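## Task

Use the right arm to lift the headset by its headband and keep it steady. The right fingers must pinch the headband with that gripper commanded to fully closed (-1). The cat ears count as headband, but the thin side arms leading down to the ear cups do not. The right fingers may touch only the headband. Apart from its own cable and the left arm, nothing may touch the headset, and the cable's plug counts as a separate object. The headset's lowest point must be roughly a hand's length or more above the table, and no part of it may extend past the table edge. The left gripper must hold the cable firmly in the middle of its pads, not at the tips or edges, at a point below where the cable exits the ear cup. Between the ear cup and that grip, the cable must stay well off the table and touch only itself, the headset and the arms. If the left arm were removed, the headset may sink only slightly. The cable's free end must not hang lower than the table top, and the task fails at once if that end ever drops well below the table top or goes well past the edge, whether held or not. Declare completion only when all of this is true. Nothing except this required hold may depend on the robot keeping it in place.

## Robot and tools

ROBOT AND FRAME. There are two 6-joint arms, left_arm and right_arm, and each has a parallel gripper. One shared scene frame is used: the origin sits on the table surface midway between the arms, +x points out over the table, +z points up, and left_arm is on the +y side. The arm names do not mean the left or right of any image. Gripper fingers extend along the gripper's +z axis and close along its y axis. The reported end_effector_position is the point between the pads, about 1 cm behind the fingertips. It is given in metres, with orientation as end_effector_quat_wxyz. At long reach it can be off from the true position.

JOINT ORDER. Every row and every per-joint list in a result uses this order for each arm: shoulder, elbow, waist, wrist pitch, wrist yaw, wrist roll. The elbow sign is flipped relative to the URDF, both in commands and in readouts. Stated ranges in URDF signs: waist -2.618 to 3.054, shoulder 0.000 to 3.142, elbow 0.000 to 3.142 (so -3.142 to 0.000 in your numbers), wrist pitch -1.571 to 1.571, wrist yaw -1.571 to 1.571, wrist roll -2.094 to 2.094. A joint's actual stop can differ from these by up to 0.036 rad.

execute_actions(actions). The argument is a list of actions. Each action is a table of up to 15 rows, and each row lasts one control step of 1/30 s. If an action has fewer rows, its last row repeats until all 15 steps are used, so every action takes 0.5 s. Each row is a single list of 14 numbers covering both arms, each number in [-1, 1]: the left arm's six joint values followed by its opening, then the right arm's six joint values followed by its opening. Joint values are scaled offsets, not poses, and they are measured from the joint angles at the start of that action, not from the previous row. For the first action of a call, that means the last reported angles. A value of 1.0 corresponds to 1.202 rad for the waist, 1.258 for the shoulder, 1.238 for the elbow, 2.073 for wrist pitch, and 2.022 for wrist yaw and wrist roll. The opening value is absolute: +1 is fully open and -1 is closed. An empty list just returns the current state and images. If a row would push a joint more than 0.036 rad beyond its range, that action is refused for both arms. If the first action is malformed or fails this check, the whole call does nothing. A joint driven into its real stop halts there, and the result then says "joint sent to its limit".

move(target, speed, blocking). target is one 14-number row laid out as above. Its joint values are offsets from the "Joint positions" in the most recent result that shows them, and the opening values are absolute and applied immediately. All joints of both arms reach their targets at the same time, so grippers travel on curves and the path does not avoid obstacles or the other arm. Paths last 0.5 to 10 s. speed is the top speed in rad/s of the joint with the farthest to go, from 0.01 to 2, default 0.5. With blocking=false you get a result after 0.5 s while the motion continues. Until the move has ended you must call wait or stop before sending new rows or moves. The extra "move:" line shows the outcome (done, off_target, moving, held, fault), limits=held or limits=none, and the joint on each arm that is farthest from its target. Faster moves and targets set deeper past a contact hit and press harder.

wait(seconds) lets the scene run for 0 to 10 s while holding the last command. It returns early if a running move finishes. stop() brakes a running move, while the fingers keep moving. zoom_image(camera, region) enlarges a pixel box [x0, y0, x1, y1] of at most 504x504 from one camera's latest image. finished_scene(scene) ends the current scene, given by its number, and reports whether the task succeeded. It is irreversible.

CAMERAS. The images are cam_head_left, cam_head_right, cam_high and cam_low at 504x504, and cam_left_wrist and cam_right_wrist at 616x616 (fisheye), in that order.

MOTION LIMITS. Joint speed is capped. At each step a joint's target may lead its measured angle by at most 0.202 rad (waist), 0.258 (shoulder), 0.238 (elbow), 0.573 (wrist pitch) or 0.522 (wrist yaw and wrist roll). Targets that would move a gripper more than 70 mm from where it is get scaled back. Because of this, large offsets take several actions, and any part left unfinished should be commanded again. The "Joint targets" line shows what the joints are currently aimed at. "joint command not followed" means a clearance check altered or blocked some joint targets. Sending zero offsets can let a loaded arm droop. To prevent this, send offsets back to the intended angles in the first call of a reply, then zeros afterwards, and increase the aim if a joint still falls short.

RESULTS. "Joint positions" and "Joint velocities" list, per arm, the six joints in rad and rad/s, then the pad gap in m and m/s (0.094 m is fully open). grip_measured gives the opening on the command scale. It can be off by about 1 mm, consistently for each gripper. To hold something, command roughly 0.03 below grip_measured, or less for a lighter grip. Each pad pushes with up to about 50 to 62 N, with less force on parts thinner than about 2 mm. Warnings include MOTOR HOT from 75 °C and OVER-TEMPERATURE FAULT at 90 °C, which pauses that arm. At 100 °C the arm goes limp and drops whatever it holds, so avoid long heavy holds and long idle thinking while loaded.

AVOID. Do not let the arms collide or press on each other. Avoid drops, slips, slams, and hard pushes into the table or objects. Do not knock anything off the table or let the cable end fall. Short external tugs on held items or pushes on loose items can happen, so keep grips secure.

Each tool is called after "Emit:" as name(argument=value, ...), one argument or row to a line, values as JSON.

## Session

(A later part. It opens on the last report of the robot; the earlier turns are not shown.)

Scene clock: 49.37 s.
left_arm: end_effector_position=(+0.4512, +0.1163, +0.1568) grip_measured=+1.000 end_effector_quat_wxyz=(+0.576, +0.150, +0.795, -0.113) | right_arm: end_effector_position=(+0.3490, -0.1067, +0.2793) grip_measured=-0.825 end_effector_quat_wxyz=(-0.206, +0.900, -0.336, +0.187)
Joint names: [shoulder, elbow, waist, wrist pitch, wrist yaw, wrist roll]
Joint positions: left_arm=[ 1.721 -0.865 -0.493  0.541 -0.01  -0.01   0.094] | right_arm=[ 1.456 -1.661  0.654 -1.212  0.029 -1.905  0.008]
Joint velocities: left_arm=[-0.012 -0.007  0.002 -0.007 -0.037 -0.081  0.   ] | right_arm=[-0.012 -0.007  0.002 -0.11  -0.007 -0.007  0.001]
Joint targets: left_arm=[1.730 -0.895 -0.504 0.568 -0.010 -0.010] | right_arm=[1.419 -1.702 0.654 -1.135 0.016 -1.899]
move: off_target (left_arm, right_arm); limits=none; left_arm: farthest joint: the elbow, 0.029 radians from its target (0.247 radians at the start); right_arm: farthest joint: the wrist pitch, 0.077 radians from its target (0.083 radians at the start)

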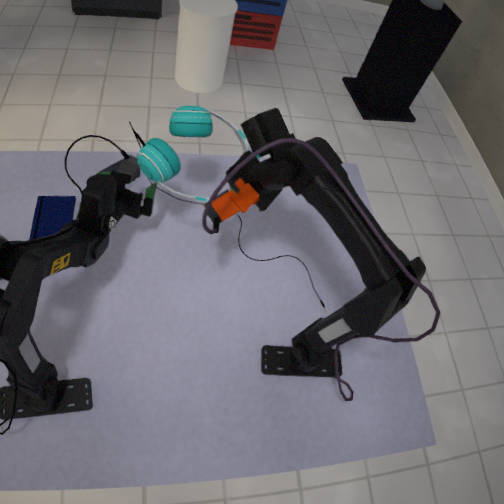

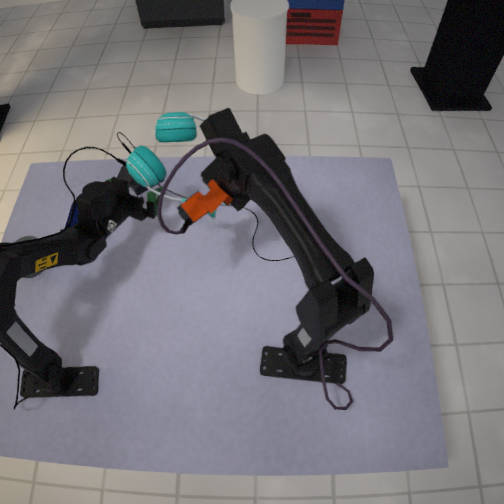

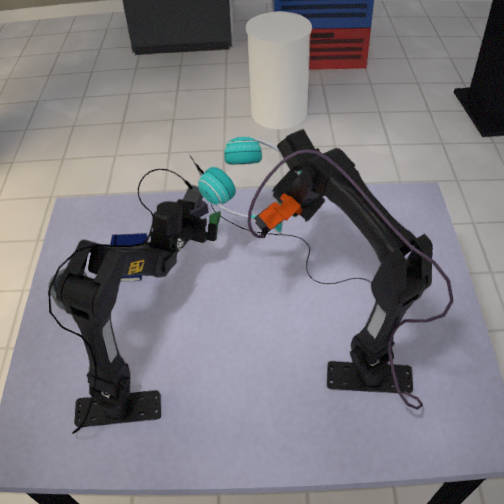

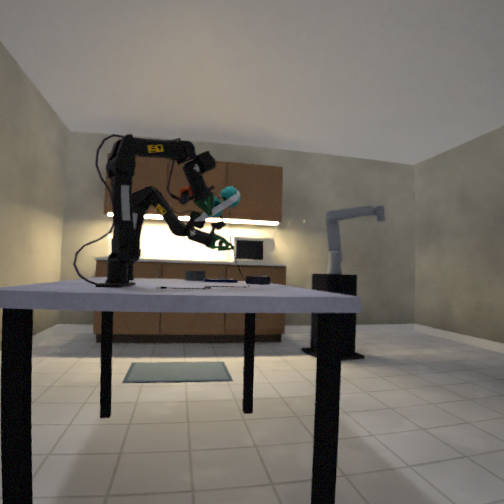

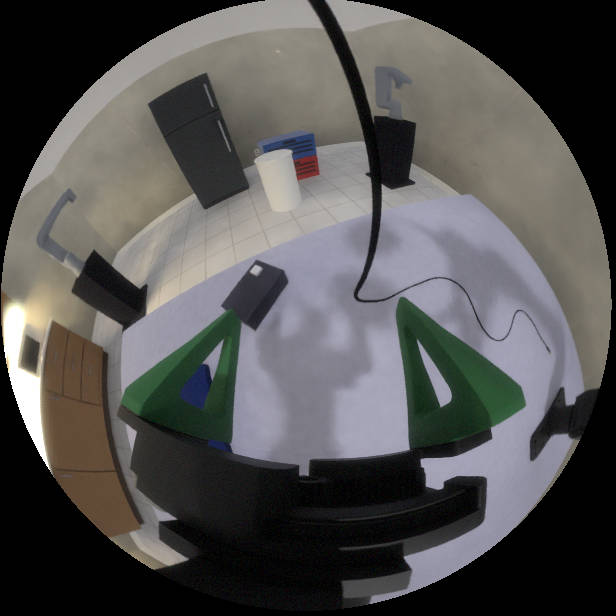

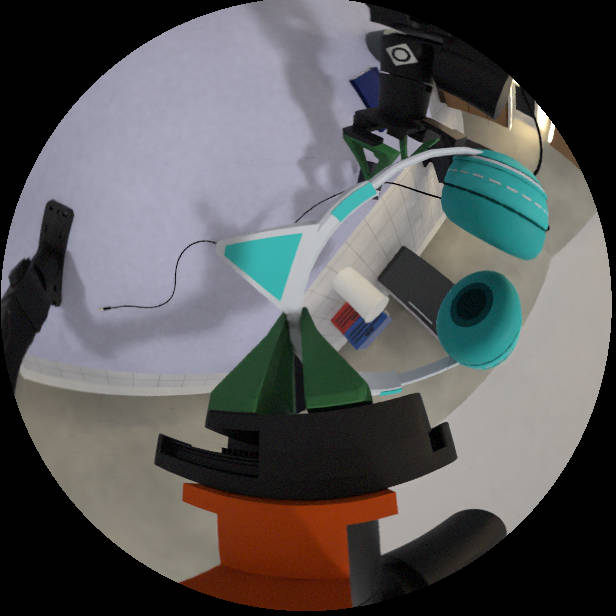

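Emit:
move(
  target=[0.22,-0.17,-0.02,0.15,0,0,1,-0.03,-0.033,0,0.037,0,0,-1],
  speed=0.3,
)

Scene clock: 56.03 s.
left_arm: end_effector_position=(+0.5084, +0.0855, +0.1657) grip_measured=+1.000 end_effector_quat_wxyz=(+0.650, +0.143, +0.735, -0.132) | right_arm: end_effector_position=(+0.3485, -0.1093, +0.2765) grip_measured=-0.825 end_effector_quat_wxyz=(-0.198, +0.902, -0.335, +0.189)
Joint names: [shoulder, elbow, waist, wrist pitch, wrist yaw, wrist roll]
Joint positions: left_arm=[ 1.991 -1.045 -0.504  0.825 -0.01  -0.01   0.094] | right_arm=[ 1.456 -1.655  0.654 -1.217  0.04  -1.912  0.008]
Joint velocities: left_arm=[-0.002 -0.007  0.012 -0.022  0.081  0.007  0.   ] | right_arm=[-0.012 -0.012 -0.007 -0.007 -0.051  0.051 -0.   ]
Joint targets: left_arm=[1.998 -1.076 -0.516 0.852 -0.010 -0.010] | right_arm=[1.419 -1.702 0.654 -1.136 0.029 -1.905]
move: off_target (left_arm, right_arm); limits=none; left_arm: farthest joint: the elbow, 0.031 radians from its target (0.210 radians at the start); right_arm: farthest joint: the wrist pitch, 0.082 radians from its target (0.077 radians at the start)

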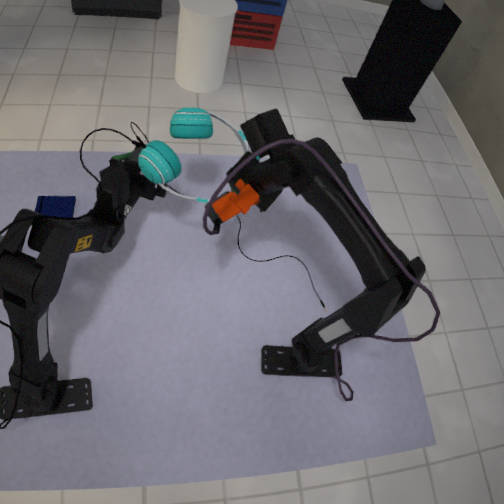

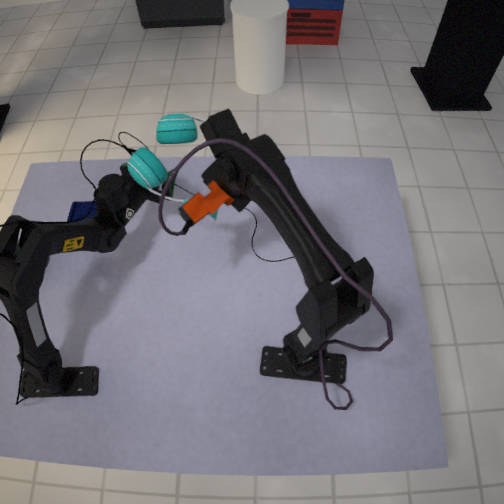

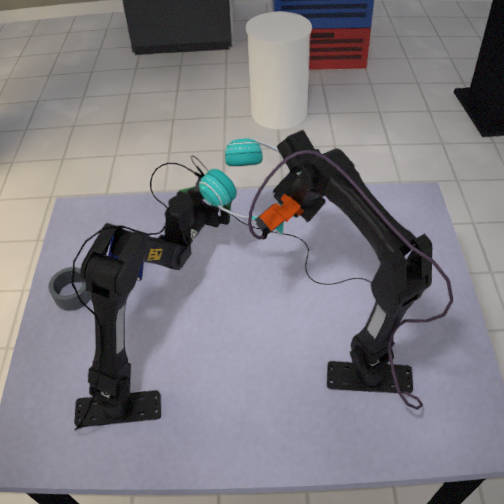

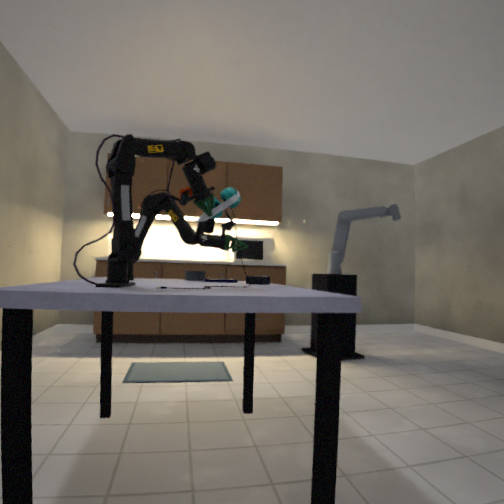

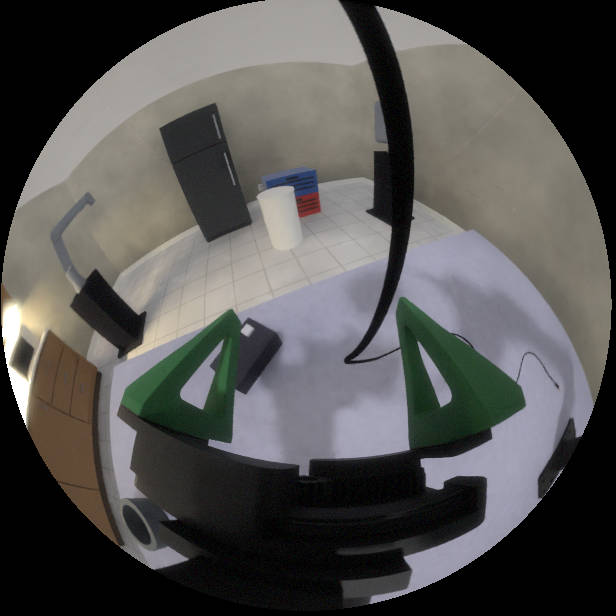

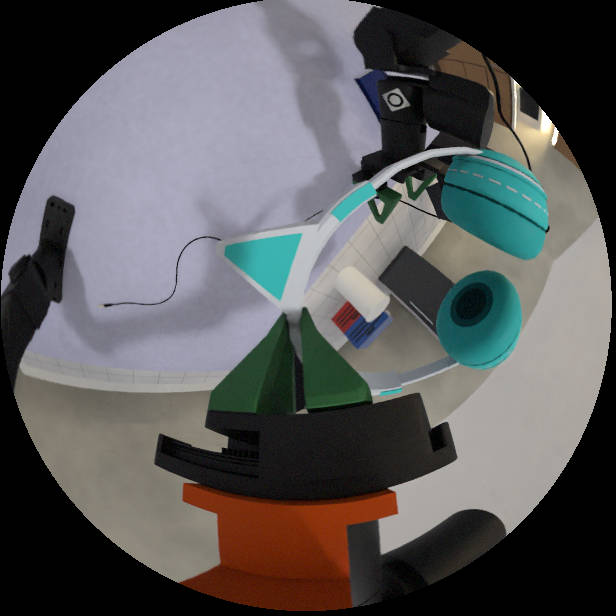

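Emit:
move(
  target=[0,-0.025,-0.03,0.01,0,0,-1,-0.03,-0.035,0,0.039,0,0,-1],
  speed=0.1,
)

Scene clock: 59.10 s.
left_arm: end_effector_position=(+0.5029, +0.0728, +0.1658) grip_measured=-0.985 end_effector_quat_wxyz=(+0.648, +0.151, +0.733, -0.140) | right_arm: end_effector_position=(+0.3492, -0.1111, +0.2764) grip_measured=-0.825 end_effector_quat_wxyz=(-0.193, +0.903, -0.333, +0.193)
Joint names: [shoulder, elbow, waist, wrist pitch, wrist yaw, wrist roll]
Joint positions: left_arm=[ 1.991 -1.045 -0.529  0.825 -0.01  -0.01   0.001] | right_arm=[ 1.456 -1.655  0.654 -1.219  0.051 -1.918  0.008]
Joint velocities: left_arm=[ 0.002 -0.012 -0.007  0.081  0.037 -0.022 -0.   ] | right_arm=[ 0.012  0.007 -0.012  0.051 -0.007  0.022 -0.   ]
Joint targets: left_arm=[1.991 -1.076 -0.541 0.845 -0.010 -0.010] | right_arm=[1.419 -1.698 0.654 -1.137 0.040 -1.912]
move: off_target (left_arm, right_arm); limits=none; left_arm: farthest joint: the elbow, 0.031 radians from its target (0.031 radians at the start); right_arm: farthest joint: the wrist pitch, 0.083 radians from its target (0.081 radians at the start)

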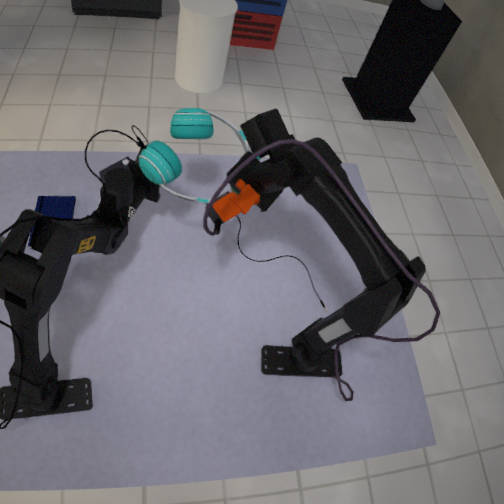

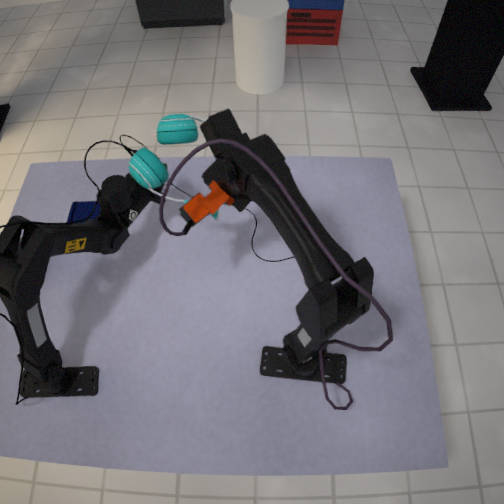

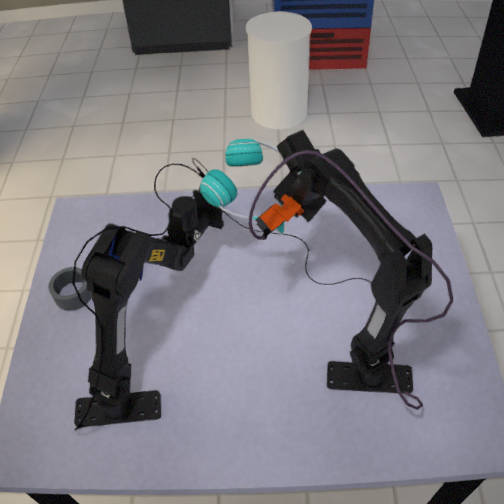

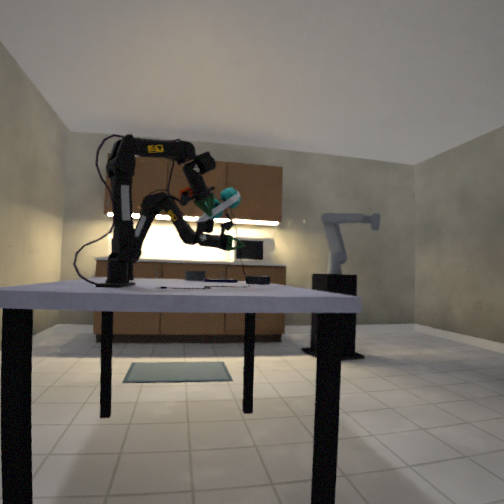

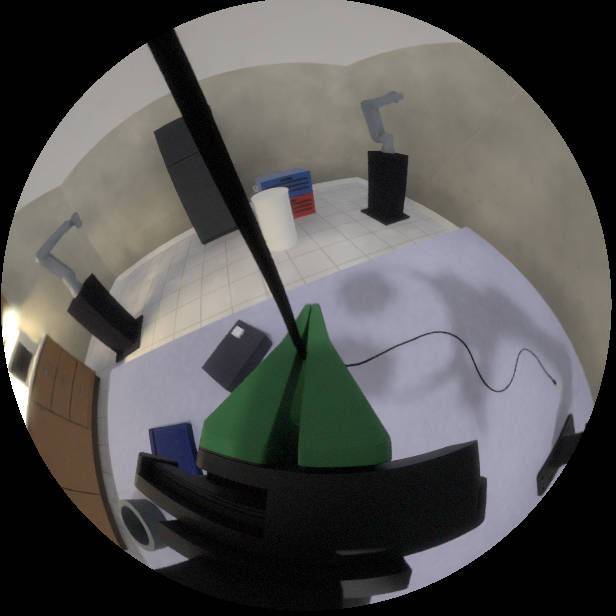

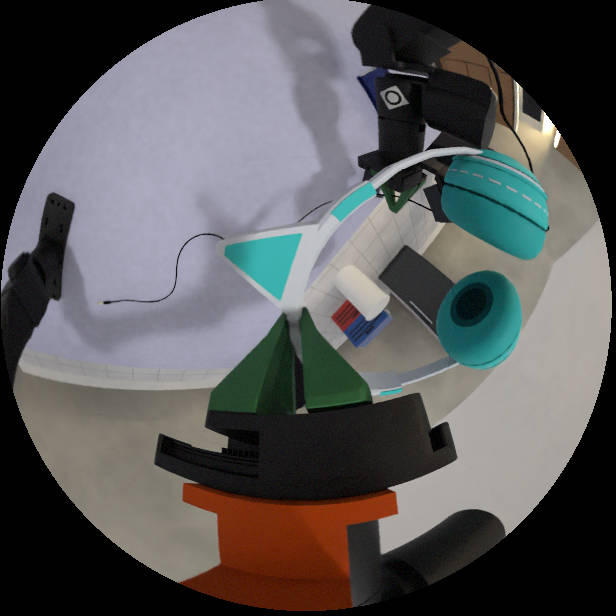

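Emit:
finished_scene(
  scene=1,
)

The scene is finished: the task was done.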